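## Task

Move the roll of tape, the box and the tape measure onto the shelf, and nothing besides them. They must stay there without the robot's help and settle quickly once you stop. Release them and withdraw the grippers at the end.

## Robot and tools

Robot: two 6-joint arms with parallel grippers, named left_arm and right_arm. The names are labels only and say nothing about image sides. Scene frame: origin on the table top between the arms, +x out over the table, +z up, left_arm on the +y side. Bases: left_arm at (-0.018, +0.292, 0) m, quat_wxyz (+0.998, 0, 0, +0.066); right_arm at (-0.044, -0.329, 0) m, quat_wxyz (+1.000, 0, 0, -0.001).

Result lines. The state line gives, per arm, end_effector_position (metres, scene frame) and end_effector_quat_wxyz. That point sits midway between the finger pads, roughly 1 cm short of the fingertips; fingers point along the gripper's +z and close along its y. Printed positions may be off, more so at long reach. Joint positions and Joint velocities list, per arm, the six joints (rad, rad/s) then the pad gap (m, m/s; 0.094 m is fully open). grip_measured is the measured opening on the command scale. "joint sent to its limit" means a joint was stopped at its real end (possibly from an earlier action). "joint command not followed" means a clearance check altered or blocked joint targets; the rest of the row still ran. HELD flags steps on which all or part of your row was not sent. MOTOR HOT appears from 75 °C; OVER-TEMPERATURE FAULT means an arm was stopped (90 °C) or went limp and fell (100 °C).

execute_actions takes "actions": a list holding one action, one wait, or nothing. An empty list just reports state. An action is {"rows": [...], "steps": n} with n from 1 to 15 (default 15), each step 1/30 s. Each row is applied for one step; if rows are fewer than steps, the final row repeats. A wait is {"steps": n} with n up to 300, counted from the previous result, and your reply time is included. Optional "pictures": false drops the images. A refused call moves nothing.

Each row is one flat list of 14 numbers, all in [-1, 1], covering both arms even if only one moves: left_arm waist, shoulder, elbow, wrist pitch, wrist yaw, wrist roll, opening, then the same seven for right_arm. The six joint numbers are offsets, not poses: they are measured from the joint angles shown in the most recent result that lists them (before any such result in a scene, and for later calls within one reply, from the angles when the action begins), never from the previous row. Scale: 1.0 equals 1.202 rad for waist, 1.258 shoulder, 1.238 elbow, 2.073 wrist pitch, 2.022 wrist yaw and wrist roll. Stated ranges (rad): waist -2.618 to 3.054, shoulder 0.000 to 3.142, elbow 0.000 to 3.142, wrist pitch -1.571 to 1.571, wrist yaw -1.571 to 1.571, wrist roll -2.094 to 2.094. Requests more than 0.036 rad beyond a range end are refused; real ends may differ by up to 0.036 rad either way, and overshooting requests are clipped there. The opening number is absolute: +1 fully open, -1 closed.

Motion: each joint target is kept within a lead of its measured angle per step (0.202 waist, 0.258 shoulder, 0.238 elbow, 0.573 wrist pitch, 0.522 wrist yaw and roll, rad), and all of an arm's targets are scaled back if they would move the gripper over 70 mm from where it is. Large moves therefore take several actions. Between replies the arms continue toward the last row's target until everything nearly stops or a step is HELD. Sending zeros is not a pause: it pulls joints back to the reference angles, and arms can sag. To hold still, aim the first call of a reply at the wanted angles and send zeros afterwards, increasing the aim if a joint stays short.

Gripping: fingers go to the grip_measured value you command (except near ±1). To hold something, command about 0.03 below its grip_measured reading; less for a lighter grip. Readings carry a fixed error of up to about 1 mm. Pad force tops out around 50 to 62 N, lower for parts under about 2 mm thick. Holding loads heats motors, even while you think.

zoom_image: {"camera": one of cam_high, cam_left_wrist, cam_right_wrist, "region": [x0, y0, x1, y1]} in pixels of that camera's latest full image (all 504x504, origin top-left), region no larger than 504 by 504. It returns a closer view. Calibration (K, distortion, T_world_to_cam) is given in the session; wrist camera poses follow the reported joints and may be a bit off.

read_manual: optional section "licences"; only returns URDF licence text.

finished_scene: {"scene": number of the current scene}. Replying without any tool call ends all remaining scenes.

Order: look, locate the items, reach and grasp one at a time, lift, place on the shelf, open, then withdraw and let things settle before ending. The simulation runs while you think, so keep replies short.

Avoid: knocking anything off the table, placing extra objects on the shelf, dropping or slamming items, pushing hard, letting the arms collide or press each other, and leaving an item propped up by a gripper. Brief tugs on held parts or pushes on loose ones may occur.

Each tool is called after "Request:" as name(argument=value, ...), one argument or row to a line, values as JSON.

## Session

Request:
execute_actions(
  actions=[],
)

Scene clock: 0.00 s of 5100.00 s.
left_arm: end_effector_position=(+0.3684, +0.4667, +0.2777) grip_measured=+1.000 end_effector_quat_wxyz=(+0.198, +0.001, +0.968, +0.158) | right_arm: end_effector_position=(+0.4062, -0.5568, +0.1674) grip_measured=+1.000 end_effector_quat_wxyz=(+0.282, +0.418, +0.646, -0.573)
Joint positions: left_arm=[ 0.226  1.823  2.082 -1.34  -0.152  0.398  0.094] | right_arm=[-0.113  2.448  2.141 -1.276  1.386  1.045  0.094]
Joint velocities: left_arm=[-0.017 -0.007  0.002 -0.037 -0.037 -0.022  0.   ] | right_arm=[-0.002 -0.002 -0.012  0.007 -0.037 -0.066  0.   ]
Motor temperatures (°C, as the motors report them): left_arm=[18 27 24 27 18 18] | right_arm=[18 27 23 22 17 20]
camera_calibration (this result's frames):
cam_left_wrist: T_world_to_cam=[[0.250921, -0.926481, -0.280486, 0.428861], [-0.942871, -0.299524, 0.145878, 0.494791], [-0.219165, 0.227858, -0.948708, 0.343658], [0, 0, 0, 1]] pos_world=[0.434232, 0.467228, 0.374141]
cam_right_wrist: T_world_to_cam=[[-0.953539, 0.0912781, 0.287109, 0.391455], [-0.0979188, 0.807358, -0.581881, 0.611676], [-0.284913, -0.582959, -0.760909, 0.0350479], [0, 0, 0, 1]] pos_world=[0.443147, -0.509141, 0.270201]

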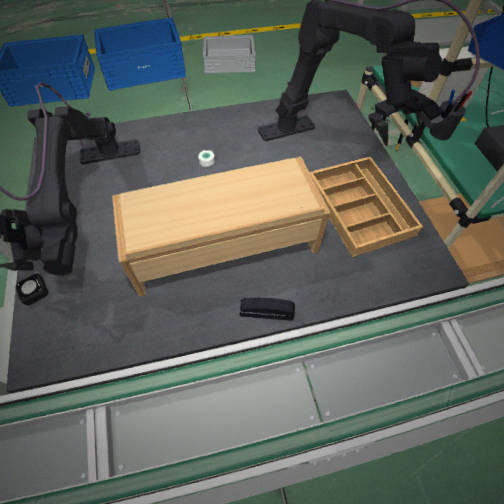

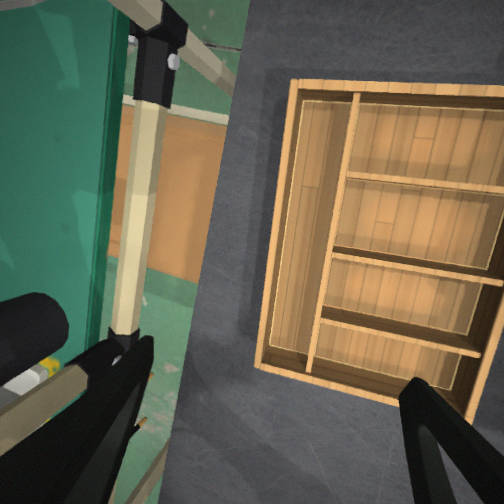

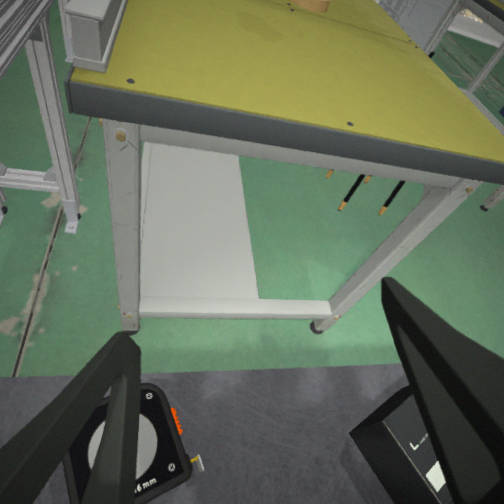

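Request:
zoom_image(
  camera="cam_high",
  region=[0, 180, 140, 320],
)

Request:
zoom_image(
  camera="cam_high",
  region=[100, 130, 340, 310],
)

Request:
zoom_image(
  camera="cam_right_wrist",
  region=[0, 340, 504, 504],
)

Region (0, 180, 140, 320) of cam_high's 504x504 image, scaled by 3.600, with more detail than that image has.

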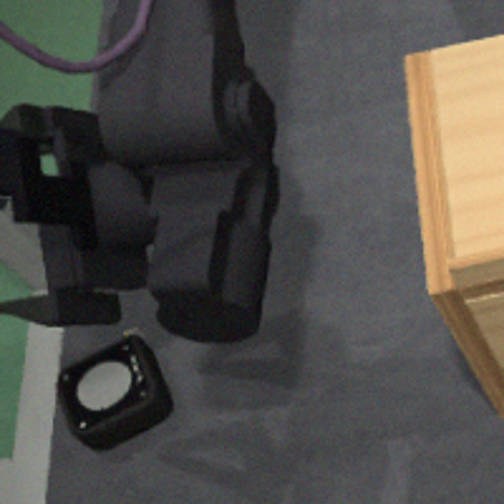

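Region (100, 130, 340, 310) of cam_high's 504x504 image, scaled by 2.100, with more detail than that image has; it fills the top 378 rows of this view, and the rest is white.

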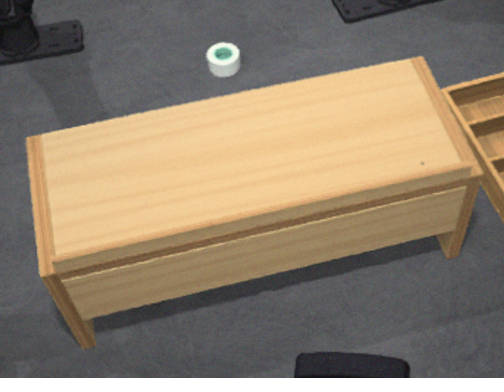

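Region (0, 340, 504, 504) of cam_right_wrist's 504x504 image, scaled by 1.000; it fills the top 164 rows of this view, and the rest is white.

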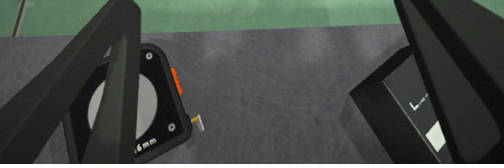

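Request:
zoom_image(
  camera="cam_right_wrist",
  region=[330, 360, 504, 504],
)

Request:
zoom_image(
  camera="cam_right_wrist",
  region=[40, 360, 220, 504],
)

Request:
zoom_image(
  camera="cam_high",
  region=[170, 130, 240, 180],
)

Request:
zoom_image(
  camera="cam_high",
  region=[330, 20, 504, 200],
)

Region (330, 360, 504, 504) of cam_right_wrist's 504x504 image, scaled by 2.897, with more detail than that image has; it fills the top 417 rows of this view, and the rest is white.

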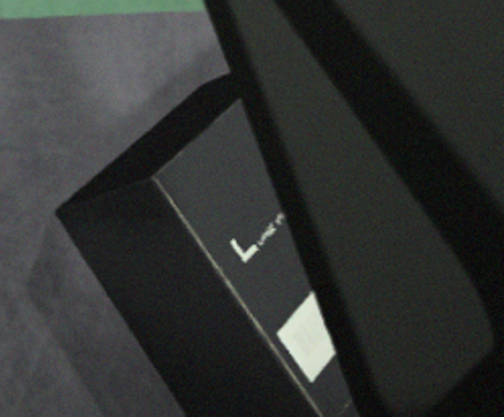

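Region (40, 360, 220, 504) of cam_right_wrist's 504x504 image, scaled by 2.800, with more detail than that image has; it fills the top 403 rows of this view, and the rest is white.

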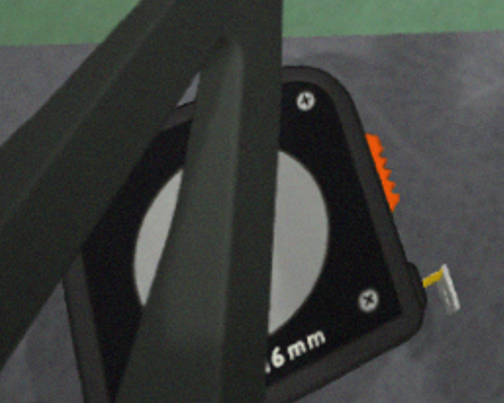

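Region (170, 130, 240, 180) of cam_high's 504x504 image, scaled by 7.200, with more detail than that image has; it fills the top 360 rows of this view, and the rest is white.

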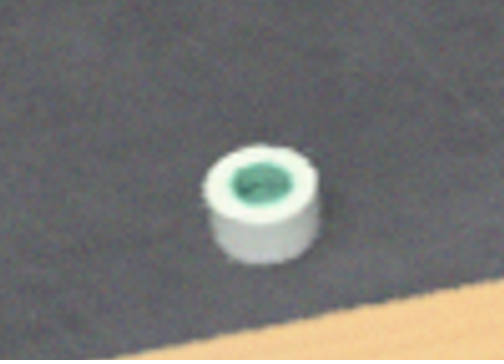

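Region (330, 20, 504, 200) of cam_high's 504x504 image, scaled by 2.800, with more detail than that image has; it fills the left 487 columns of this view, and the rest is white.

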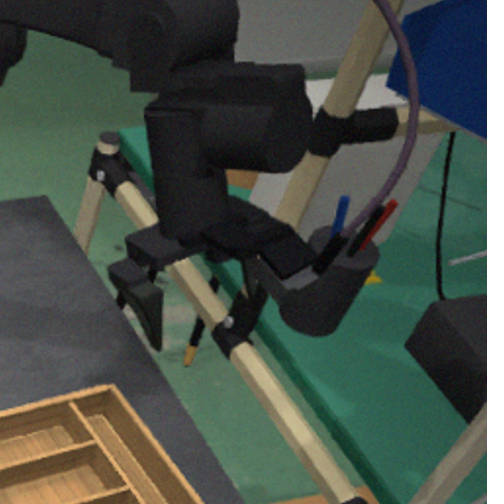

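Request:
execute_actions(
  actions=[
    {"rows": [[-0.007,-0.005,-0.006,0.005,0.002,-0.004,1,-0.002,-0.015,-0.005,0.001,-0.003,-0.001,1],[-0.019,-0.012,-0.016,0.005,0.004,-0.01,1,-0.004,-0.022,-0.012,0.003,-0.008,-0.003,1],[-0.034,-0.021,-0.029,0.005,0.008,-0.018,1,-0.007,-0.031,-0.022,0.005,-0.014,-0.006,1],[-0.052,-0.033,-0.045,0.005,0.012,-0.028,1,-0.011,-0.043,-0.034,0.008,-0.021,-0.009,1],[-0.075,-0.048,-0.065,0.005,0.017,-0.04,1,-0.015,-0.057,-0.049,0.012,-0.031,-0.012,1],[-0.101,-0.064,-0.087,0.005,0.023,-0.054,1,-0.021,-0.074,-0.066,0.016,-0.041,-0.017,1],[-0.127,-0.081,-0.11,0.005,0.029,-0.068,1,-0.026,-0.091,-0.083,0.02,-0.052,-0.021,1],[-0.157,-0.1,-0.136,0.005,0.036,-0.084,1,-0.032,-0.11,-0.103,0.025,-0.064,-0.026,1],[-0.187,-0.119,-0.162,0.005,0.043,-0.1,1,-0.039,-0.129,-0.123,0.03,-0.077,-0.031,1],[-0.217,-0.138,-0.187,0.005,0.049,-0.116,1,-0.045,-0.147,-0.142,0.034,-0.089,-0.036,1],[-0.247,-0.157,-0.213,0.005,0.056,-0.132,1,-0.051,-0.166,-0.162,0.039,-0.101,-0.041,1],[-0.281,-0.179,-0.242,0.005,0.064,-0.15,1,-0.058,-0.188,-0.184,0.044,-0.115,-0.047,1],[-0.31,-0.198,-0.268,0.005,0.071,-0.166,1,-0.064,-0.207,-0.204,0.049,-0.127,-0.051,1],[-0.344,-0.219,-0.297,0.005,0.078,-0.184,1,-0.071,-0.228,-0.226,0.054,-0.141,-0.057,1],[-0.374,-0.238,-0.323,0.005,0.085,-0.2,1,-0.077,-0.247,-0.246,0.059,-0.153,-0.062,1]], "steps": 15},
  ],
  pictures=false,
)

Request:
execute_actions(
  actions=[
    {"rows": [[-0.094,-0.06,-0.065,0.008,0.03,-0.075,1,-0.019,-0.065,-0.062,0.027,-0.07,-0.028,1],[-0.13,-0.072,-0.078,0.016,0.03,-0.075,1,-0.026,-0.088,-0.086,0.033,-0.085,-0.034,1],[-0.166,-0.083,-0.091,0.024,0.03,-0.075,1,-0.034,-0.11,-0.109,0.038,-0.099,-0.04,1],[-0.202,-0.092,-0.105,0.032,0.03,-0.075,1,-0.041,-0.133,-0.133,0.044,-0.114,-0.046,1],[-0.238,-0.098,-0.118,0.04,0.03,-0.075,1,-0.049,-0.156,-0.156,0.049,-0.128,-0.052,1],[-0.275,-0.1,-0.131,0.048,0.03,-0.075,1,-0.056,-0.179,-0.18,0.055,-0.143,-0.058,1],[-0.311,-0.1,-0.144,0.056,0.03,-0.075,1,-0.063,-0.201,-0.204,0.061,-0.158,-0.063,1],[-0.347,-0.1,-0.157,0.064,0.03,-0.075,1,-0.071,-0.224,-0.227,0.066,-0.172,-0.069,1],[-0.383,-0.1,-0.171,0.072,0.03,-0.075,1,-0.078,-0.247,-0.251,0.072,-0.187,-0.075,1],[-0.419,-0.1,-0.184,0.08,0.03,-0.075,1,-0.086,-0.269,-0.274,0.077,-0.201,-0.081,1],[-0.455,-0.1,-0.197,0.088,0.03,-0.075,1,-0.093,-0.292,-0.298,0.083,-0.216,-0.087,1],[-0.491,-0.1,-0.21,0.096,0.03,-0.075,1,-0.1,-0.315,-0.322,0.089,-0.231,-0.093,1],[-0.527,-0.1,-0.223,0.104,0.03,-0.075,1,-0.108,-0.337,-0.345,0.094,-0.245,-0.099,1],[-0.563,-0.1,-0.237,0.112,0.03,-0.075,1,-0.115,-0.36,-0.369,0.1,-0.26,-0.105,1],[-0.599,-0.1,-0.25,0.12,0.03,-0.075,1,-0.123,-0.383,-0.392,0.106,-0.275,-0.111,1]], "steps": 15},
  ],
  pictures=false,
)

Request:
execute_actions(
  actions=[
    {"rows": [[-0.098,-0.005,-0.04,0.042,0,0,1,-0.02,-0.063,-0.065,0.03,-0.078,-0.031,1],[-0.132,-0.005,-0.063,0.052,0,0,1,-0.027,-0.084,-0.087,0.035,-0.092,-0.037,1],[-0.166,-0.005,-0.085,0.062,0,0,1,-0.035,-0.106,-0.109,0.041,-0.107,-0.043,1],[-0.2,-0.005,-0.108,0.072,0,0,1,-0.042,-0.127,-0.131,0.046,-0.121,-0.049,1],[-0.235,-0.005,-0.13,0.082,0,0,1,-0.049,-0.148,-0.153,0.051,-0.135,-0.055,1],[-0.269,-0.005,-0.153,0.092,0,0,1,-0.057,-0.17,-0.176,0.057,-0.15,-0.061,1],[-0.302,-0.005,-0.175,0.102,0,0,1,-0.064,-0.19,-0.197,0.062,-0.164,-0.066,1],[-0.334,-0.005,-0.196,0.112,0,0,1,-0.071,-0.211,-0.218,0.067,-0.177,-0.072,1],[-0.366,-0.005,-0.217,0.121,0,0,1,-0.077,-0.23,-0.238,0.072,-0.191,-0.078,1],[-0.395,-0.005,-0.237,0.13,0,0,1,-0.084,-0.249,-0.257,0.076,-0.203,-0.083,1],[-0.422,-0.005,-0.255,0.137,0,0,1,-0.089,-0.265,-0.275,0.081,-0.214,-0.087,1],[-0.446,-0.005,-0.271,0.145,0,0,1,-0.095,-0.28,-0.29,0.084,-0.224,-0.092,1],[-0.466,-0.005,-0.284,0.151,0,0,1,-0.099,-0.293,-0.303,0.088,-0.233,-0.095,1],[-0.483,-0.005,-0.295,0.155,0,0,1,-0.102,-0.304,-0.314,0.09,-0.24,-0.098,1],[-0.49,-0.005,-0.303,0.159,0,0,1,-0.105,-0.311,-0.322,0.092,-0.245,-0.1,1]], "steps": 15},
  ],
  pictures=false,
)

Request:
execute_actions(
  actions=[
    {"steps": 15},
  ],
)

Scene clock: 120.50 s of 5100.00 s.
left_arm: end_effector_position=(+0.3375, +0.2890, +0.2462) grip_measured=+1.000 end_effector_quat_wxyz=(+0.190, +0.076, +0.978, +0.029) | right_arm: end_effector_position=(+0.3538, -0.5719, +0.1807) grip_measured=+1.000 end_effector_quat_wxyz=(+0.240, +0.473, +0.686, -0.499)
Joint positions: left_arm=[-0.163  1.601  1.742 -1.326 -0.04   0.132  0.094] | right_arm=[-0.187  2.191  1.897 -1.197  1.171  0.965  0.094]
Joint velocities: left_arm=[-1.077 -0.842 -0.926  0.081  0.359 -0.857  0.   ] | right_arm=[-0.276 -0.769 -0.716  0.286 -0.725 -0.286  0.   ]
Motor temperatures (°C, as the motors report them): left_arm=[18 31 26 27 18 18] | right_arm=[18 39 24 20 18 20]
Steps of this call (steps 1 to 90: nothing new was sent; then 117.00 s passed at rest; steps 91 to 105: all 15 steps of this action). Readings (joint positions):
91: left_arm=[0.226 1.823 2.082 -1.340 -0.152 0.398] | right_arm=[-0.113 2.448 2.141 -1.276 1.385 1.045]
92: left_arm=[0.225 1.823 2.081 -1.340 -0.152 0.396] | right_arm=[-0.113 2.447 2.141 -1.276 1.381 1.045]
94: left_arm=[0.212 1.818 2.064 -1.337 -0.151 0.384] | right_arm=[-0.113 2.437 2.131 -1.272 1.368 1.041]
98: left_arm=[0.117 1.773 1.967 -1.331 -0.132 0.321] | right_arm=[-0.124 2.373 2.062 -1.253 1.317 1.023]
105: the state above

Scene clock: 121.00 s of 5100.00 s.
left_arm: end_effector_position=(+0.2470, +0.0782, +0.2044) grip_measured=+1.000 end_effector_quat_wxyz=(+0.178, +0.323, +0.927, -0.071) | right_arm: end_effector_position=(+0.2745, -0.5586, +0.1678) grip_measured=+1.000 end_effector_quat_wxyz=(+0.198, +0.528, +0.762, -0.319)
Joint positions: left_arm=[-0.807  1.497  1.468 -1.155  0.014 -0.008  0.094] | right_arm=[-0.314  1.771  1.477 -1.028  0.737  0.798  0.094]
Joint velocities: left_arm=[-1.209 -0.012 -0.452  0.52  -0.007  0.037  0.   ] | right_arm=[-0.261 -0.813 -0.847  0.271 -0.886 -0.286  0.   ]
Motor temperatures (°C, as the motors report them): left_arm=[18 31 26 27 18 18] | right_arm=[18 39 24 20 18 20]
Steps of this call (steps 1 to 15: all 15 steps of this action). Readings (joint positions):
1: left_arm=[-0.204 1.576 1.713 -1.326 -0.029 0.103] | right_arm=[-0.196 2.164 1.874 -1.187 1.144 0.955]
2: left_arm=[-0.245 1.554 1.690 -1.325 -0.021 0.080] | right_arm=[-0.204 2.138 1.850 -1.177 1.116 0.946]
4: left_arm=[-0.332 1.525 1.653 -1.315 -0.008 0.046] | right_arm=[-0.219 2.082 1.798 -1.153 1.059 0.924]
8: left_arm=[-0.505 1.498 1.588 -1.267 0.005 0.011] | right_arm=[-0.250 1.968 1.682 -1.108 0.942 0.880]
15: the state above

Scene clock: 121.50 s of 5100.00 s.
left_arm: end_effector_position=(+0.0845, -0.0126, +0.1089) grip_measured=+1.000 end_effector_quat_wxyz=(+0.113, +0.573, +0.807, -0.092) | right_arm: end_effector_position=(+0.2258, -0.5144, +0.1441) grip_measured=+1.000 end_effector_quat_wxyz=(+0.209, +0.520, +0.817, -0.137)
Joint positions: left_arm=[-1.371  1.497  1.118 -0.9    0.018 -0.008  0.094] | right_arm=[-0.428  1.413  1.116 -0.879  0.324  0.638  0.094]
Joint velocities: left_arm=[-0.569  0.002 -0.408  0.3   -0.051  0.007  0.   ] | right_arm=[-0.12  -0.393 -0.422  0.095 -0.52  -0.227  0.   ]
Motor temperatures (°C, as the motors report them): left_arm=[18 31 26 27 18 18] | right_arm=[18 39 24 20 18 20]
Steps of this call (steps 1 to 15: all 15 steps of this action). Readings (joint positions):
1: left_arm=[-0.850 1.497 1.452 -1.140 0.014 -0.008] | right_arm=[-0.323 1.744 1.450 -1.019 0.706 0.787]
2: left_arm=[-0.892 1.497 1.434 -1.123 0.014 -0.008] | right_arm=[-0.331 1.719 1.426 -1.009 0.676 0.777]
4: left_arm=[-0.976 1.497 1.391 -1.084 0.015 -0.008] | right_arm=[-0.345 1.668 1.376 -0.984 0.616 0.754]
8: left_arm=[-1.139 1.497 1.279 -1.008 0.015 -0.008] | right_arm=[-0.378 1.563 1.268 -0.938 0.498 0.708]
15: the state above

Scene clock: 122.00 s of 5100.00 s.
left_arm: end_effector_position=(+0.0783, -0.0216, +0.1058) grip_measured=+1.000 end_effector_quat_wxyz=(+0.124, +0.582, +0.797, -0.103) | right_arm: end_effector_position=(+0.2341, -0.5055, +0.1427) grip_measured=+1.000 end_effector_quat_wxyz=(+0.221, +0.506, +0.828, -0.101)
Joint positions: left_arm=[-1.397  1.497  1.096 -0.847  0.019 -0.008  0.094] | right_arm=[-0.433  1.394  1.096 -0.844  0.246  0.607  0.094]
Joint velocities: left_arm=[-0.007 -0.012  0.002 -0.007  0.022  0.066  0.   ] | right_arm=[-0.002  0.007  0.002 -0.007 -0.022 -0.007  0.   ]
Motor temperatures (°C, as the motors report them): left_arm=[18 31 26 27 18 18] | right_arm=[18 38 24 21 18 20]
Steps of this call (steps 1 to 15: the robot went on to your last target). Readings (joint positions):
1: left_arm=[-1.386 1.497 1.106 -0.892 0.019 -0.008] | right_arm=[-0.431 1.402 1.106 -0.875 0.308 0.632]
2: left_arm=[-1.395 1.497 1.099 -0.886 0.019 -0.008] | right_arm=[-0.433 1.396 1.100 -0.873 0.295 0.627]
4: left_arm=[-1.397 1.497 1.096 -0.876 0.019 -0.008] | right_arm=[-0.433 1.394 1.096 -0.865 0.277 0.619]
8: left_arm=[-1.397 1.497 1.096 -0.856 0.019 -0.008] | right_arm=[-0.433 1.394 1.096 -0.851 0.256 0.611]
15: the state above
camera_calibration (this result's frames):
cam_left_wrist: T_world_to_cam=[[-0.876923, -0.480069, 0.0232264, 0.0669146], [-0.451757, 0.839777, 0.301148, 0.0698362], [-0.164077, 0.253591, -0.953295, 0.225036], [0, 0, 0, 1]] pos_world=[0.127151, -0.0835903, 0.19194]
cam_right_wrist: T_world_to_cam=[[-0.959051, -0.245836, -0.140664, 0.121694], [-0.275919, 0.923061, 0.268007, 0.517945], [0.0639555, 0.295844, -0.953093, 0.387167], [0, 0, 0, 1]] pos_world=[0.23486, -0.562719, 0.247311]

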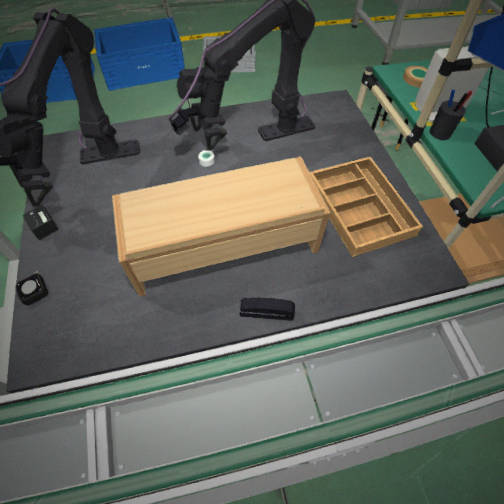

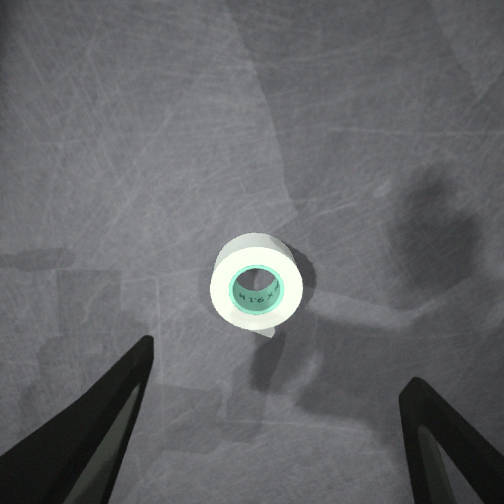

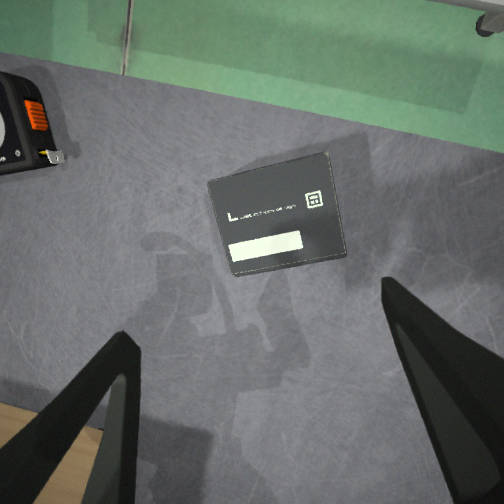

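Request:
zoom_image(
  camera="cam_right_wrist",
  region=[190, 130, 370, 300],
)

Request:
zoom_image(
  camera="cam_left_wrist",
  region=[190, 220, 330, 350],
)

Region (190, 130, 370, 300) of cam_right_wrist's 504x504 image, scaled by 2.800, with more detail than that image has.

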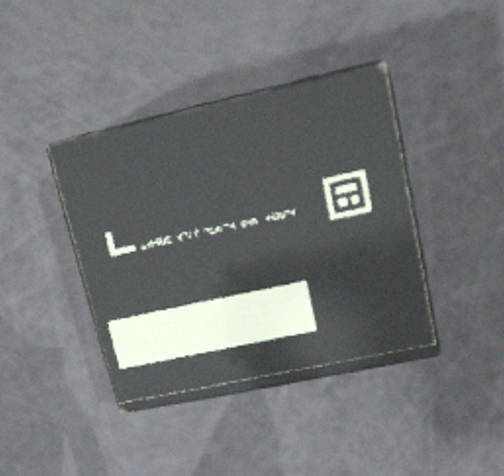

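Region (190, 220, 330, 350) of cam_left_wrist's 504x504 image, scaled by 3.600, with more detail than that image has; it fills the top 468 rows of this view, and the rest is white.

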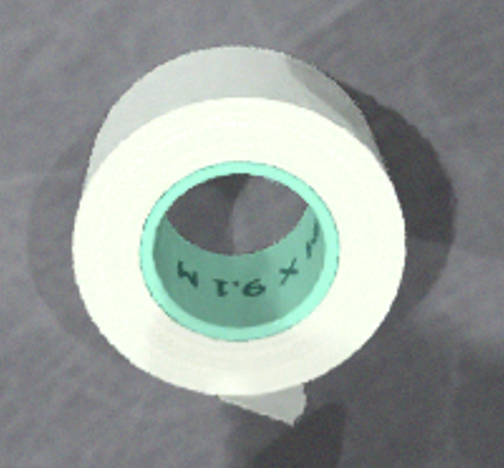

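Request:
execute_actions(
  actions=[
    {"rows": [[0.005,0.005,-0.004,0.02,0,0,1,-0.006,0.008,-0.006,0.012,0.002,-0.005,1],[0.01,0.01,-0.012,0.045,0,0,1,-0.012,0.016,-0.014,0.028,0.004,-0.01,1],[0.015,0.016,-0.024,0.072,0,0,1,-0.018,0.025,-0.024,0.045,0.006,-0.015,1],[0.019,0.022,-0.039,0.1,0,0,1,-0.024,0.034,-0.035,0.062,0.008,-0.02,1],[0.023,0.029,-0.056,0.126,0,0,1,-0.029,0.044,-0.047,0.078,0.01,-0.025,1],[0.026,0.036,-0.075,0.15,0,0,1,-0.033,0.054,-0.06,0.093,0.011,-0.029,1],[0.028,0.043,-0.095,0.17,0,0,1,-0.036,0.064,-0.073,0.105,0.011,-0.032,1],[0.029,0.05,-0.115,0.185,0,0,1,-0.038,0.074,-0.086,0.115,0.011,-0.034,1],[0.029,0.056,-0.134,0.195,0,0,1,-0.04,0.083,-0.098,0.121,0.011,-0.035,1],[0.029,0.062,-0.152,0.202,0,0,1,-0.04,0.091,-0.109,0.125,0.011,-0.035,1],[0.029,0.067,-0.168,0.202,0,0,1,-0.04,0.098,-0.119,0.125,0.011,-0.035,1],[0.029,0.071,-0.182,0.202,0,0,1,-0.04,0.104,-0.127,0.125,0.011,-0.035,1],[0.029,0.074,-0.193,0.202,0,0,1,-0.04,0.108,-0.132,0.125,0.011,-0.035,1],[0.029,0.076,-0.2,0.202,0,0,1,-0.04,0.11,-0.135,0.125,0.011,-0.035,1],[0.029,0.077,-0.204,0.202,0,0,1,-0.04,0.111,-0.137,0.125,0.011,-0.035,1]], "steps": 15},
  ],
  pictures=false,
)

Request:
execute_actions(
  actions=[
    {"steps": 12},
  ],
)

Scene clock: 168.30 s of 5100.00 s.
left_arm: end_effector_position=(+0.0888, -0.0238, +0.0306) grip_measured=+1.000 end_effector_quat_wxyz=(+0.137, +0.569, +0.803, -0.110) | right_arm: end_effector_position=(+0.2327, -0.5206, +0.0700) grip_measured=+1.000 end_effector_quat_wxyz=(+0.186, +0.500, +0.838, -0.116)
Joint positions: left_arm=[-1.369  1.591  0.86  -0.487  0.019 -0.008  0.094] | right_arm=[-0.474  1.529  0.943 -0.617  0.25   0.552  0.094]
Joint velocities: left_arm=[-0.012  0.129 -0.379  0.037  0.007 -0.007  0.   ] | right_arm=[ 0.012  0.139 -0.237  0.022  0.022 -0.022  0.   ]
Motor temperatures (°C, as the motors report them): left_arm=[18 29 25 27 18 18] | right_arm=[18 32 24 22 17 20]
Steps of this call (steps 1 to 15: the robot went on to your last target; steps 16 to 90: nothing new was sent; then 42.80 s passed at rest; steps 91 to 105: all 15 steps of this action). Readings (joint positions):
91: left_arm=[-1.397 1.497 1.096 -0.843 0.019 -0.008] | right_arm=[-0.433 1.394 1.096 -0.841 0.244 0.606]
92: left_arm=[-1.397 1.497 1.094 -0.834 0.019 -0.008] | right_arm=[-0.434 1.395 1.096 -0.835 0.244 0.605]
94: left_arm=[-1.393 1.498 1.081 -0.784 0.019 -0.008] | right_arm=[-0.441 1.402 1.091 -0.801 0.244 0.597]
98: left_arm=[-1.375 1.524 1.012 -0.624 0.019 -0.008] | right_arm=[-0.466 1.443 1.045 -0.696 0.248 0.573]
105: the state above

Scene clock: 168.70 s of 5100.00 s.
left_arm: end_effector_position=(+0.0897, -0.0262, +0.0274) grip_measured=+1.000 end_effector_quat_wxyz=(+0.144, +0.569, +0.802, -0.115) | right_arm: end_effector_position=(+0.2348, -0.5217, +0.0678) grip_measured=+1.000 end_effector_quat_wxyz=(+0.190, +0.497, +0.838, -0.116)
Joint positions: left_arm=[-1.369  1.596  0.844 -0.45   0.019 -0.007  0.094] | right_arm=[-0.474  1.534  0.934 -0.593  0.25   0.547  0.094]
Joint velocities: left_arm=[ 0.002 -0.002 -0.002  0.037 -0.037 -0.051  0.   ] | right_arm=[ 0.002  0.002 -0.007 -0.051 -0.007 -0.007  0.   ]
Motor temperatures (°C, as the motors report them): left_arm=[18 29 25 27 18 18] | right_arm=[18 32 24 22 17 20]
Steps of this call (steps 1 to 12: the robot went on to your last target). Readings (joint positions):
1: left_arm=[-1.369 1.594 0.850 -0.485 0.019 -0.008] | right_arm=[-0.474 1.533 0.937 -0.616 0.250 0.551]
2: left_arm=[-1.369 1.596 0.844 -0.483 0.019 -0.007] | right_arm=[-0.474 1.534 0.934 -0.616 0.250 0.550]
4: left_arm=[-1.369 1.596 0.844 -0.471 0.019 -0.007] | right_arm=[-0.474 1.534 0.934 -0.610 0.250 0.548]
8: left_arm=[-1.369 1.596 0.844 -0.456 0.019 -0.007] | right_arm=[-0.474 1.534 0.934 -0.597 0.250 0.547]
12: the state above
camera_calibration (this result's frames):
cam_left_wrist: T_world_to_cam=[[-0.863946, -0.50259, 0.0316251, 0.0744827], [-0.478887, 0.83938, 0.257116, 0.106067], [-0.155769, 0.20699, -0.965863, 0.151689], [0, 0, 0, 1]] pos_world=[0.138772, -0.0829944, 0.116884]
cam_right_wrist: T_world_to_cam=[[-0.963695, -0.256623, -0.0737351, 0.0987892], [-0.266909, 0.918404, 0.292053, 0.546944], [-0.00722891, 0.30113, -0.953556, 0.339961], [0, 0, 0, 1]] pos_world=[0.243644, -0.579336, 0.171719]

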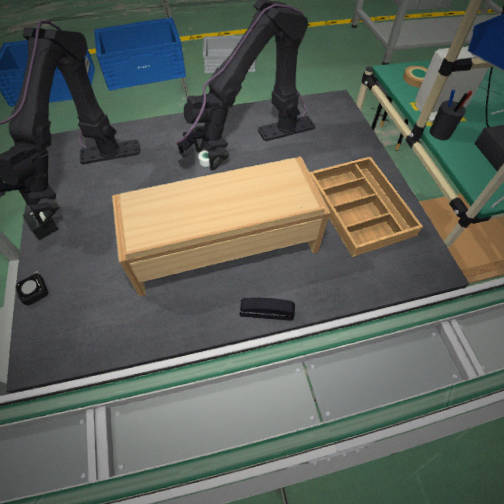

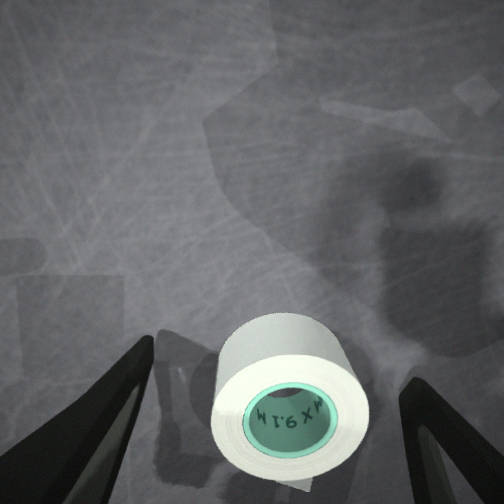

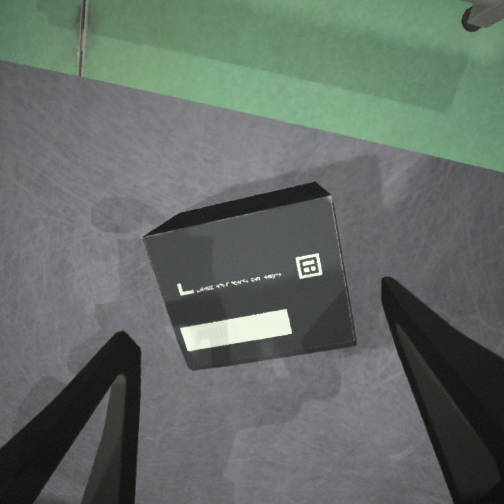

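Request:
execute_actions(
  actions=[
    {"rows": [[0,0,0,0.005,0,0,0.88,0,0.004,-0.004,0.012,0.004,0,1],[0,0,0,0.005,0,0,0.76,0,0.008,-0.009,0.026,0.008,0,1],[0,0,0,0.005,0,0,0.64,0,0.012,-0.015,0.041,0.01,0,1],[0,0,0,0.005,0,0,0.52,0,0.017,-0.022,0.056,0.01,0,1],[0,0,0,0.005,0,0,0.41,0,0.022,-0.03,0.07,0.01,0,1],[0,0,0,0.005,0,0,0.31,0,0.027,-0.039,0.082,0.01,0,1],[0,0,0,0.005,0,0,0.23,0,0.032,-0.048,0.091,0.01,0,1],[0,0,0,0.005,0,0,0.17,0,0.037,-0.057,0.097,0.01,0,1],[0,0,0,0.005,0,0,0.12,0,0.042,-0.065,0.099,0.01,0,1],[0,0,0,0.005,0,0,0.08,0,0.046,-0.073,0.099,0.01,0,1],[0,0,0,0.005,0,0,0.05,0,0.05,-0.08,0.099,0.01,0,1],[0,0,0,0.005,0,0,0.02,0,0.053,-0.085,0.099,0.01,0,1],[0,0,0,0.005,0,0,-0.01,0,0.055,-0.089,0.099,0.01,0,1],[0,0,0,0.005,0,0,-0.03,0,0.056,-0.091,0.099,0.01,0,1],[0,0,0,0.005,0,0,-0.05,0,0.0565,-0.092,0.099,0.01,0,1]], "steps": 15},
  ],
  pictures=false,
)

Request:
execute_actions(
  actions=[
    {"steps": 8},
  ],
  pictures=false,
)

Request:
execute_actions(
  actions=[
    {"rows": [[0,0,0,0,0,0,-0.05,0,0,0,0,0,0,0.92],[0,0,0,0,0,0,-0.05,0,0,0,0,0,0,0.85],[0,0,0,0,0,0,-0.05,0,0,0,0,0,0,0.78],[0,0,0,0,0,0,-0.05,0,0,0,0,0,0,0.72],[0,0,0,0,0,0,-0.05,0,0,0,0,0,0,0.67],[0,0,0,0,0,0,-0.05,0,0,0,0,0,0,0.63],[0,0,0,0,0,0,-0.05,0,0,0,0,0,0,0.6],[0,0,0,0,0,0,-0.05,0,0,0,0,0,0,0.57],[0,0,0,0,0,0,-0.05,0,0,0,0,0,0,0.54],[0,0,0,0,0,0,-0.05,0,0,0,0,0,0,0.51],[0,0,0,0,0,0,-0.05,0,0,0,0,0,0,0.48],[0,0,0,0,0,0,-0.05,0,0,0,0,0,0,0.45],[0,0,0,0,0,0,-0.05,0,0,0,0,0,0,0.43]], "steps": 15},
  ],
)

Scene clock: 199.73 s of 5100.00 s.
left_arm: end_effector_position=(+0.0899, -0.0269, +0.0277) grip_measured=+0.043 end_effector_quat_wxyz=(+0.145, +0.569, +0.801, -0.115) | right_arm: end_effector_position=(+0.2400, -0.5261, +0.0364) grip_measured=+1.000 end_effector_quat_wxyz=(+0.207, +0.498, +0.834, -0.119)
Joint positions: left_arm=[-1.369  1.596  0.844 -0.447  0.019 -0.007  0.049] | right_arm=[-0.474  1.594  0.84  -0.407  0.259  0.545  0.094]
Joint velocities: left_arm=[ 0.012  0.002  0.002  0.007  0.037  0.007 -0.001] | right_arm=[-0.007  0.115 -0.188 -0.066 -0.125  0.022  0.   ]
Motor temperatures (°C, as the motors report them): left_arm=[18 29 25 27 18 18] | right_arm=[18 31 24 22 17 20]
Steps of this call (steps 1 to 30: the robot went on to your last target; steps 31 to 90: nothing new was sent; then 27.53 s passed at rest; steps 91 to 105: all 15 steps of this action). Readings (joint positions):
91: left_arm=[-1.369 1.596 0.844 -0.447 0.019 -0.007] | right_arm=[-0.474 1.534 0.934 -0.589 0.250 0.546]
92: left_arm=[-1.369 1.596 0.844 -0.447 0.019 -0.007] | right_arm=[-0.474 1.534 0.934 -0.584 0.250 0.546]
94: left_arm=[-1.369 1.596 0.844 -0.447 0.019 -0.007] | right_arm=[-0.474 1.535 0.934 -0.559 0.250 0.546]
98: left_arm=[-1.369 1.596 0.844 -0.447 0.019 -0.007] | right_arm=[-0.474 1.550 0.909 -0.465 0.251 0.546]
105: the state above

Scene clock: 200.00 s of 5100.00 s.
left_arm: end_effector_position=(+0.0899, -0.0269, +0.0277) grip_measured=+0.043 end_effector_quat_wxyz=(+0.145, +0.569, +0.801, -0.115) | right_arm: end_effector_position=(+0.2388, -0.5255, +0.0327) grip_measured=+1.000 end_effector_quat_wxyz=(+0.204, +0.498, +0.834, -0.120)
Joint positions: left_arm=[-1.369  1.596  0.844 -0.447  0.019 -0.007  0.049] | right_arm=[-0.474  1.599  0.832 -0.397  0.259  0.545  0.094]
Joint velocities: left_arm=[ 0.022  0.007  0.007  0.037 -0.037  0.037 -0.001] | right_arm=[ 0.012  0.002  0.002  0.051 -0.022  0.051  0.   ]
Motor temperatures (°C, as the motors report them): left_arm=[18 29 25 27 18 18] | right_arm=[18 31 24 22 17 20]
Steps of this call (steps 1 to 8: the robot went on to your last target). Readings (joint positions):
1: left_arm=[-1.369 1.596 0.844 -0.447 0.019 -0.007] | right_arm=[-0.474 1.597 0.835 -0.407 0.259 0.545]
2: left_arm=[-1.369 1.596 0.844 -0.447 0.019 -0.007] | right_arm=[-0.474 1.599 0.832 -0.407 0.259 0.545]
4: left_arm=[-1.369 1.596 0.844 -0.447 0.019 -0.007] | right_arm=[-0.474 1.599 0.832 -0.405 0.259 0.545]
8: the state above

Scene clock: 200.50 s of 5100.00 s.
left_arm: end_effector_position=(+0.0899, -0.0269, +0.0277) grip_measured=+0.043 end_effector_quat_wxyz=(+0.145, +0.569, +0.801, -0.115) | right_arm: end_effector_position=(+0.2391, -0.5252, +0.0327) grip_measured=+0.525 end_effector_quat_wxyz=(+0.204, +0.498, +0.835, -0.118)
Joint positions: left_arm=[-1.369  1.596  0.844 -0.447  0.019 -0.007  0.049] | right_arm=[-0.474  1.599  0.832 -0.397  0.257  0.545  0.072]
Joint velocities: left_arm=[-0.007 -0.027  0.007 -0.022 -0.081 -0.022 -0.   ] | right_arm=[-0.022 -0.002  0.007 -0.081  0.037  0.007  0.001]
Motor temperatures (°C, as the motors report them): left_arm=[18 29 25 27 18 18] | right_arm=[18 31 24 22 17 20]
Steps of this call (steps 1 to 15: all 15 steps of this action). Readings (joint positions):
1: left_arm=[-1.369 1.596 0.844 -0.447 0.019 -0.007] | right_arm=[-0.474 1.599 0.832 -0.397 0.259 0.545]
2: left_arm=[-1.369 1.596 0.844 -0.447 0.019 -0.007] | right_arm=[-0.474 1.599 0.832 -0.397 0.258 0.545]
4: left_arm=[-1.369 1.596 0.844 -0.447 0.019 -0.007] | right_arm=[-0.474 1.599 0.832 -0.397 0.258 0.545]
8: left_arm=[-1.369 1.596 0.844 -0.447 0.019 -0.007] | right_arm=[-0.474 1.599 0.832 -0.397 0.257 0.545]
15: the state above
camera_calibration (this result's frames):
cam_left_wrist: T_world_to_cam=[[-0.863978, -0.502498, 0.0322123, 0.074327], [-0.479142, 0.840117, 0.254216, 0.106791], [-0.154805, 0.204203, -0.966611, 0.151988], [0, 0, 0, 1]] pos_world=[0.138914, -0.0834045, 0.117371]
cam_right_wrist: T_world_to_cam=[[-0.962267, -0.256656, -0.0903879, 0.0996592], [-0.271711, 0.92421, 0.268346, 0.566603], [0.0146648, 0.28278, -0.959073, 0.292938], [0, 0, 0, 1]] pos_world=[0.245555, -0.580918, 0.137911]

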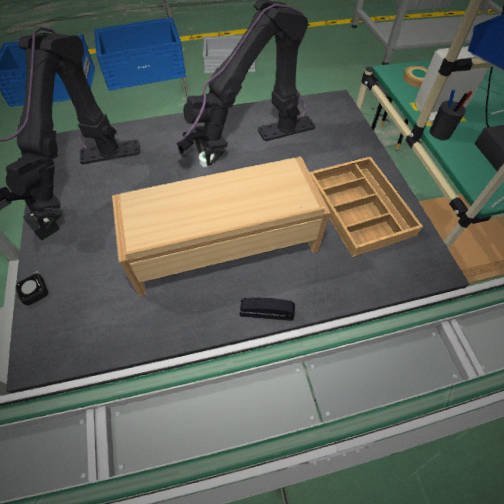

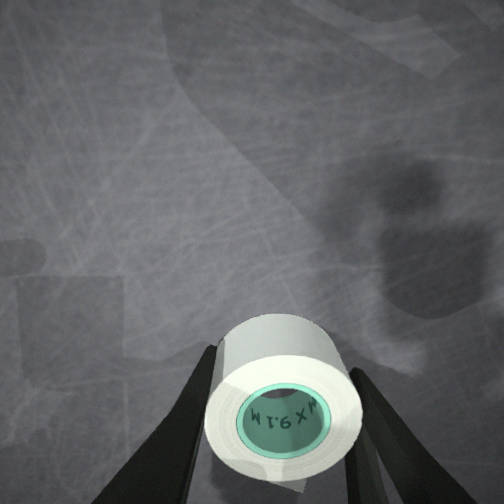

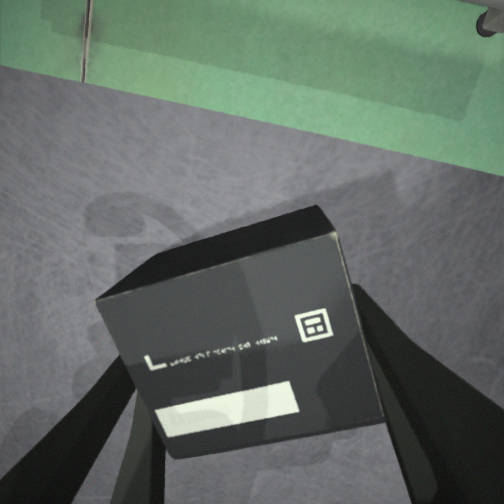

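Request:
execute_actions(
  actions=[
    {"rows": [[0,-0.005,0.016,0,0,0,0,0,-0.005,0.016,0,0,0,0.485],[0.002,-0.005,0.026,0,0,0,0,0,-0.005,0.028,0,0,0,0.485],[0.006,-0.005,0.038,-0.006,0,0,0,0.003,-0.005,0.041,-0.006,-0.002,-0.004,0.485],[0.012,-0.005,0.054,-0.019,0,0,0,0.006,-0.005,0.057,-0.018,-0.006,-0.012,0.485],[0.017,-0.005,0.073,-0.035,0,0,0,0.008,-0.005,0.078,-0.033,-0.011,-0.023,0.485],[0.022,-0.005,0.095,-0.052,0,0,0,0.011,-0.005,0.102,-0.049,-0.016,-0.034,0.485],[0.028,-0.005,0.119,-0.069,0,0,0,0.014,-0.005,0.127,-0.066,-0.022,-0.046,0.485],[0.035,-0.005,0.147,-0.085,0,0,0,0.018,-0.005,0.157,-0.081,-0.027,-0.056,0.485],[0.042,-0.005,0.175,-0.102,0,0,0,0.021,-0.005,0.187,-0.097,-0.032,-0.067,0.485],[0.048,-0.005,0.202,-0.118,0,0,0,0.024,-0.005,0.216,-0.112,-0.037,-0.078,0.485],[0.055,-0.005,0.23,-0.134,0,0,0,0.028,-0.005,0.246,-0.127,-0.042,-0.088,0.485],[0.062,-0.005,0.262,-0.152,0,0,0,0.032,-0.005,0.28,-0.145,-0.048,-0.101,0.485],[0.069,-0.005,0.29,-0.168,0,0,0,0.035,-0.005,0.31,-0.16,-0.053,-0.111,0.485],[0.076,-0.005,0.321,-0.187,0,0,0,0.039,-0.005,0.343,-0.178,-0.059,-0.123,0.485],[0.083,-0.005,0.349,-0.203,0,0,0,0.042,-0.005,0.373,-0.193,-0.064,-0.134,0.485]], "steps": 15},
  ],
  pictures=false,
)

Request:
execute_actions(
  actions=[
    {"rows": [[0.033,-0.005,0.095,-0.089,0,0,0,0.029,-0.005,0.097,-0.082,-0.032,-0.057,0.485],[0.056,-0.005,0.122,-0.102,0,0,0,0.046,-0.005,0.126,-0.095,-0.037,-0.066,0.485],[0.078,-0.005,0.15,-0.115,0,0,0,0.062,-0.005,0.156,-0.107,-0.041,-0.075,0.485],[0.101,-0.005,0.177,-0.128,0,0,0,0.079,-0.005,0.185,-0.12,-0.046,-0.084,0.485],[0.123,-0.005,0.204,-0.141,0,0,0,0.095,-0.005,0.215,-0.133,-0.05,-0.093,0.485],[0.146,-0.005,0.232,-0.154,0,0,0,0.112,-0.005,0.244,-0.146,-0.055,-0.102,0.485],[0.169,-0.005,0.259,-0.166,0,0,0,0.129,-0.005,0.273,-0.158,-0.06,-0.111,0.485],[0.191,-0.005,0.286,-0.179,0,0,0,0.145,-0.005,0.303,-0.171,-0.064,-0.12,0.485],[0.214,-0.005,0.313,-0.192,0,0,0,0.162,-0.005,0.332,-0.184,-0.069,-0.129,0.485],[0.236,-0.005,0.341,-0.205,0,0,0,0.178,-0.005,0.362,-0.196,-0.073,-0.138,0.485],[0.259,-0.005,0.368,-0.218,0,0,0,0.195,-0.005,0.391,-0.209,-0.078,-0.147,0.485],[0.282,-0.005,0.395,-0.231,0,0,0,0.212,-0.005,0.42,-0.222,-0.083,-0.156,0.485],[0.304,-0.005,0.423,-0.244,0,0,0,0.228,-0.005,0.45,-0.234,-0.087,-0.165,0.485],[0.327,-0.005,0.45,-0.257,0,0,0,0.245,-0.005,0.479,-0.247,-0.092,-0.174,0.485],[0.349,-0.005,0.477,-0.27,0,0,0,0.262,-0.005,0.509,-0.26,-0.096,-0.183,0.485]], "steps": 15},
  ],
  pictures=false,
)

Request:
execute_actions(
  actions=[
    {"rows": [[0.062,0.002,0.081,-0.055,0,0,0,0.054,0.003,0.089,-0.053,-0.022,-0.04,0.485],[0.087,0.009,0.094,-0.055,0,0,0,0.078,0.007,0.107,-0.053,-0.022,-0.04,0.485],[0.112,0.019,0.107,-0.055,0,0,0,0.101,0.012,0.125,-0.053,-0.022,-0.04,0.485],[0.137,0.032,0.119,-0.055,0,0,0,0.125,0.019,0.143,-0.053,-0.022,-0.04,0.485],[0.162,0.047,0.132,-0.055,0,0,0,0.148,0.027,0.162,-0.053,-0.022,-0.04,0.485],[0.187,0.063,0.145,-0.055,0,0,0,0.172,0.036,0.18,-0.053,-0.022,-0.04,0.485],[0.211,0.081,0.158,-0.055,0,0,0,0.195,0.046,0.197,-0.053,-0.022,-0.04,0.485],[0.235,0.099,0.17,-0.055,0,0,0,0.219,0.057,0.215,-0.053,-0.022,-0.04,0.485],[0.257,0.117,0.181,-0.055,0,0,0,0.242,0.068,0.231,-0.053,-0.022,-0.04,0.485],[0.279,0.133,0.193,-0.055,0,0,0,0.266,0.078,0.247,-0.053,-0.022,-0.04,0.485],[0.299,0.149,0.203,-0.055,0,0,0,0.289,0.089,0.261,-0.053,-0.022,-0.04,0.485],[0.316,0.161,0.212,-0.055,0,0,0,0.313,0.101,0.274,-0.053,-0.022,-0.04,0.485],[0.331,0.171,0.219,-0.055,0,0,0,0.336,0.112,0.285,-0.053,-0.022,-0.04,0.485],[0.343,0.178,0.226,-0.055,0,0,0,0.36,0.124,0.294,-0.053,-0.022,-0.04,0.485],[0.352,0.18,0.23,-0.055,0,0,0,0.383,0.135,0.3,-0.053,-0.022,-0.04,0.485]], "steps": 15},
  ],
  pictures=false,
)

Request:
execute_actions(
  actions=[
    {"rows": [[0.022,0.012,0.03,-0.012,0,0,0,0.062,0.036,0.048,-0.01,0,0,0.485],[0.022,0.012,0.03,-0.012,0,0,0,0.074,0.049,0.052,-0.01,0,0,0.485],[0.022,0.012,0.03,-0.012,0,0,0,0.085,0.062,0.055,-0.01,0,0,0.485],[0.022,0.012,0.03,-0.012,0,0,0,0.097,0.075,0.059,-0.01,0,0,0.485],[0.022,0.012,0.03,-0.012,0,0,0,0.109,0.088,0.062,-0.01,0,0,0.485],[0.022,0.012,0.03,-0.012,0,0,0,0.12,0.101,0.066,-0.01,0,0,0.485],[0.022,0.012,0.03,-0.012,0,0,0,0.132,0.114,0.069,-0.01,0,0,0.485],[0.022,0.012,0.03,-0.012,0,0,0,0.143,0.126,0.072,-0.01,0,0,0.485],[0.022,0.012,0.03,-0.012,0,0,0,0.154,0.138,0.076,-0.01,0,0,0.485],[0.022,0.012,0.03,-0.012,0,0,0,0.164,0.149,0.079,-0.01,0,0,0.485],[0.022,0.012,0.03,-0.012,0,0,0,0.173,0.159,0.081,-0.01,0,0,0.485],[0.022,0.012,0.03,-0.012,0,0,0,0.181,0.168,0.084,-0.01,0,0,0.485],[0.022,0.012,0.03,-0.012,0,0,0,0.188,0.176,0.086,-0.01,0,0,0.485],[0.022,0.012,0.03,-0.012,0,0,0,0.194,0.182,0.088,-0.01,0,0,0.485],[0.022,0.012,0.03,-0.012,0,0,0,0.198,0.185,0.089,-0.01,0,0,0.485]], "steps": 15},
  ],
  pictures=false,
)

Request:
execute_actions(
  actions=[
    {"steps": 10},
  ],
)

Scene clock: 306.07 s of 5100.00 s.
left_arm: end_effector_position=(+0.1325, -0.0594, +0.1175) grip_measured=+0.043 end_effector_quat_wxyz=(+0.179, +0.533, +0.816, -0.129) | right_arm: end_effector_position=(+0.3022, -0.5248, +0.1287) grip_measured=+0.524 end_effector_quat_wxyz=(+0.248, +0.401, +0.877, -0.090)
Joint positions: left_arm=[-1.292  1.596  1.193 -0.722  0.019 -0.007  0.049] | right_arm=[-0.439  1.599  1.204 -0.667  0.169  0.372  0.072]
Joint velocities: left_arm=[ 0.227  0.022  1.048 -0.872  0.022 -0.051 -0.   ] | right_arm=[ 0.125 -0.007  1.16  -0.828 -0.315 -0.579 -0.   ]
Motor temperatures (°C, as the motors report them): left_arm=[18 29 25 26 18 18] | right_arm=[18 30 24 22 17 20]
Steps of this call (steps 1 to 15: the robot went on to your last target; steps 16 to 90: nothing new was sent; then 102.07 s passed at rest; steps 91 to 105: all 15 steps of this action). Readings (joint positions):
91: left_arm=[-1.369 1.596 0.844 -0.447 0.019 -0.007] | right_arm=[-0.474 1.599 0.832 -0.397 0.257 0.545]
92: left_arm=[-1.369 1.596 0.844 -0.447 0.019 -0.007] | right_arm=[-0.474 1.599 0.832 -0.397 0.257 0.545]
94: left_arm=[-1.369 1.596 0.854 -0.458 0.019 -0.007] | right_arm=[-0.474 1.599 0.843 -0.409 0.253 0.544]
98: left_arm=[-1.351 1.596 0.940 -0.536 0.019 -0.007] | right_arm=[-0.470 1.599 0.930 -0.491 0.232 0.503]
105: the state above

Scene clock: 306.57 s of 5100.00 s.
left_arm: end_effector_position=(+0.2536, +0.0143, +0.2537) grip_measured=+0.043 end_effector_quat_wxyz=(+0.236, +0.371, +0.891, -0.110) | right_arm: end_effector_position=(+0.3576, -0.3988, +0.2768) grip_measured=+0.524 end_effector_quat_wxyz=(+0.309, +0.123, +0.943, -0.021)
Joint positions: left_arm=[-0.921  1.596  1.703 -1.151  0.021 -0.007  0.049] | right_arm=[-0.162  1.599  1.746 -1.087  0.02   0.089  0.072]
Joint velocities: left_arm=[ 0.74   0.002  0.935 -0.799 -0.007 -0.066 -0.   ] | right_arm=[ 0.545 -0.007  1.057 -0.755 -0.286 -0.579  0.001]
Motor temperatures (°C, as the motors report them): left_arm=[18 29 25 26 18 18] | right_arm=[18 30 24 22 17 20]
Steps of this call (steps 1 to 15: all 15 steps of this action). Readings (joint positions):
1: left_arm=[-1.282 1.596 1.230 -0.753 0.019 -0.007] | right_arm=[-0.433 1.599 1.243 -0.694 0.159 0.352]
2: left_arm=[-1.270 1.596 1.265 -0.784 0.020 -0.007] | right_arm=[-0.423 1.599 1.280 -0.723 0.150 0.332]
4: left_arm=[-1.232 1.596 1.333 -0.844 0.022 -0.007] | right_arm=[-0.392 1.599 1.350 -0.781 0.132 0.294]
8: left_arm=[-1.117 1.596 1.466 -0.960 0.022 -0.007] | right_arm=[-0.305 1.599 1.490 -0.899 0.088 0.218]
15: the state above

Scene clock: 307.07 s of 5100.00 s.
left_arm: end_effector_position=(+0.3778, +0.1254, +0.2409) grip_measured=+0.043 end_effector_quat_wxyz=(+0.218, +0.189, +0.956, -0.055) | right_arm: end_effector_position=(+0.3819, -0.2212, +0.3302) grip_measured=+0.523 end_effector_quat_wxyz=(+0.350, -0.105, +0.929, +0.052)
Joint positions: left_arm=[-0.524  1.82   1.943 -1.241  0.021 -0.007  0.049] | right_arm=[ 0.243  1.737  2.073 -1.185 -0.013  0.021  0.072]
Joint velocities: left_arm=[ 0.486  0.505  0.09  -0.037 -0.022  0.037  0.001] | right_arm=[ 0.755  0.432  0.281 -0.022 -0.125 -0.022  0.   ]
Motor temperatures (°C, as the motors report them): left_arm=[18 29 25 26 18 18] | right_arm=[18 30 24 22 17 20]
Steps of this call (steps 1 to 15: all 15 steps of this action). Readings (joint positions):
1: left_arm=[-0.895 1.596 1.733 -1.172 0.021 -0.007] | right_arm=[-0.142 1.599 1.780 -1.110 0.013 0.075]
2: left_arm=[-0.868 1.596 1.761 -1.187 0.021 -0.007] | right_arm=[-0.119 1.599 1.811 -1.126 0.009 0.063]
4: left_arm=[-0.813 1.598 1.804 -1.207 0.021 -0.007] | right_arm=[-0.067 1.600 1.862 -1.147 0.002 0.048]
8: left_arm=[-0.695 1.649 1.875 -1.232 0.022 -0.007] | right_arm=[0.048 1.629 1.956 -1.174 -0.007 0.030]
15: the state above

Scene clock: 307.57 s of 5100.00 s.
left_arm: end_effector_position=(+0.3849, +0.1379, +0.2285) grip_measured=+0.043 end_effector_quat_wxyz=(+0.201, +0.174, +0.963, -0.047) | right_arm: end_effector_position=(+0.3844, -0.1112, +0.2541) grip_measured=+0.523 end_effector_quat_wxyz=(+0.262, -0.213, +0.939, +0.072)
Joint positions: left_arm=[-0.492  1.854  1.952 -1.255  0.019 -0.007  0.049] | right_arm=[ 0.466  1.962  2.144 -1.203 -0.015  0.021  0.072]
Joint velocities: left_arm=[ 0.002  0.007 -0.017  0.007 -0.022 -0.066  0.   ] | right_arm=[ 0.242  0.281  0.012  0.007 -0.007  0.066 -0.   ]
Motor temperatures (°C, as the motors report them): left_arm=[18 29 25 26 18 18] | right_arm=[18 30 24 22 17 20]
Steps of this call (steps 1 to 15: all 15 steps of this action). Readings (joint positions):
1: left_arm=[-0.509 1.834 1.944 -1.241 0.021 -0.007] | right_arm=[0.271 1.752 2.084 -1.187 -0.013 0.021]
2: left_arm=[-0.499 1.844 1.944 -1.243 0.019 -0.007] | right_arm=[0.296 1.768 2.094 -1.189 -0.014 0.021]
4: left_arm=[-0.491 1.854 1.944 -1.248 0.019 -0.007] | right_arm=[0.336 1.798 2.108 -1.192 -0.015 0.021]
8: left_arm=[-0.492 1.854 1.950 -1.254 0.019 -0.007] | right_arm=[0.388 1.860 2.127 -1.198 -0.015 0.021]
15: the state above

Scene clock: 307.90 s of 5100.00 s.
left_arm: end_effector_position=(+0.3849, +0.1379, +0.2285) grip_measured=+0.043 end_effector_quat_wxyz=(+0.201, +0.174, +0.963, -0.047) | right_arm: end_effector_position=(+0.3827, -0.1032, +0.2468) grip_measured=+0.523 end_effector_quat_wxyz=(+0.252, -0.221, +0.939, +0.072)
Joint positions: left_arm=[-0.492  1.854  1.952 -1.255  0.019 -0.007  0.049] | right_arm=[ 0.482  1.983  2.152 -1.209 -0.015  0.021  0.072]
Joint velocities: left_arm=[-0.017 -0.002  0.002 -0.022 -0.051  0.037 -0.001] | right_arm=[ 0.007 -0.002  0.012  0.066 -0.037  0.007 -0.   ]
Motor temperatures (°C, as the motors report them): left_arm=[18 29 25 26 18 18] | right_arm=[18 31 24 22 17 20]
Steps of this call (steps 1 to 10: the robot went on to your last target). Readings (joint positions):
1: left_arm=[-0.492 1.854 1.952 -1.255 0.019 -0.007] | right_arm=[0.473 1.971 2.144 -1.203 -0.015 0.021]
2: left_arm=[-0.492 1.854 1.952 -1.255 0.019 -0.007] | right_arm=[0.478 1.977 2.144 -1.205 -0.015 0.021]
4: left_arm=[-0.492 1.854 1.952 -1.255 0.019 -0.007] | right_arm=[0.482 1.983 2.144 -1.208 -0.015 0.021]
8: left_arm=[-0.492 1.854 1.952 -1.255 0.019 -0.007] | right_arm=[0.482 1.983 2.150 -1.209 -0.015 0.021]
10: the state above
camera_calibration (this result's frames):
cam_left_wrist: T_world_to_cam=[[-0.167182, -0.985104, 0.0402536, 0.202071], [-0.961558, 0.171935, 0.214114, 0.34567], [-0.217846, -0.00291013, -0.975979, 0.413086], [0, 0, 0, 1]] pos_world=[0.456153, 0.140831, 0.321016]
cam_right_wrist: T_world_to_cam=[[0.233019, -0.965044, -0.119967, -0.157806], [-0.941422, -0.25478, 0.220936, 0.30438], [-0.243778, 0.061457, -0.967882, 0.455053], [0, 0, 0, 1]] pos_world=[0.434253, -0.102707, 0.354258]

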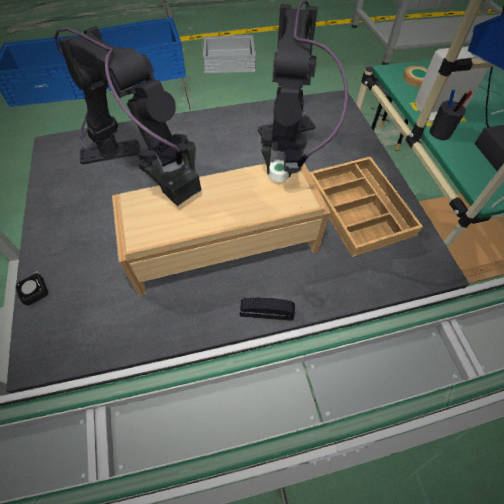

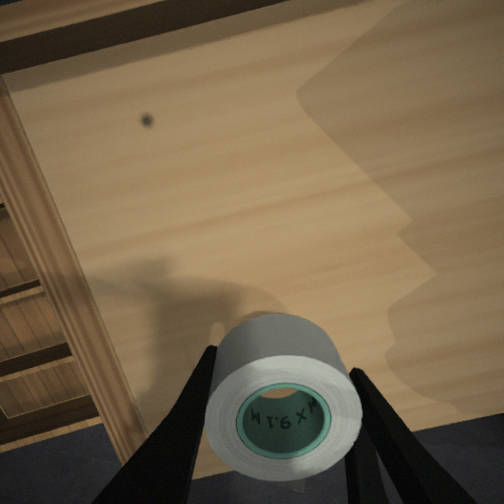

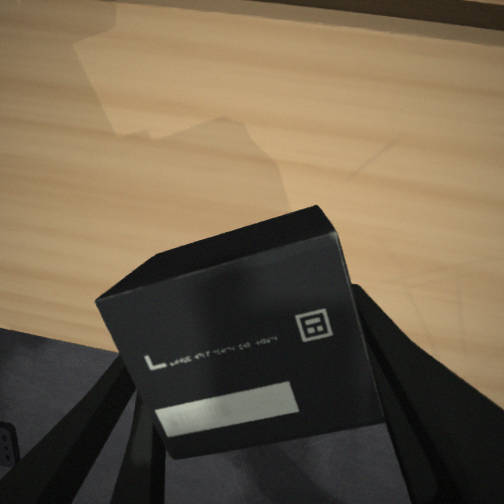

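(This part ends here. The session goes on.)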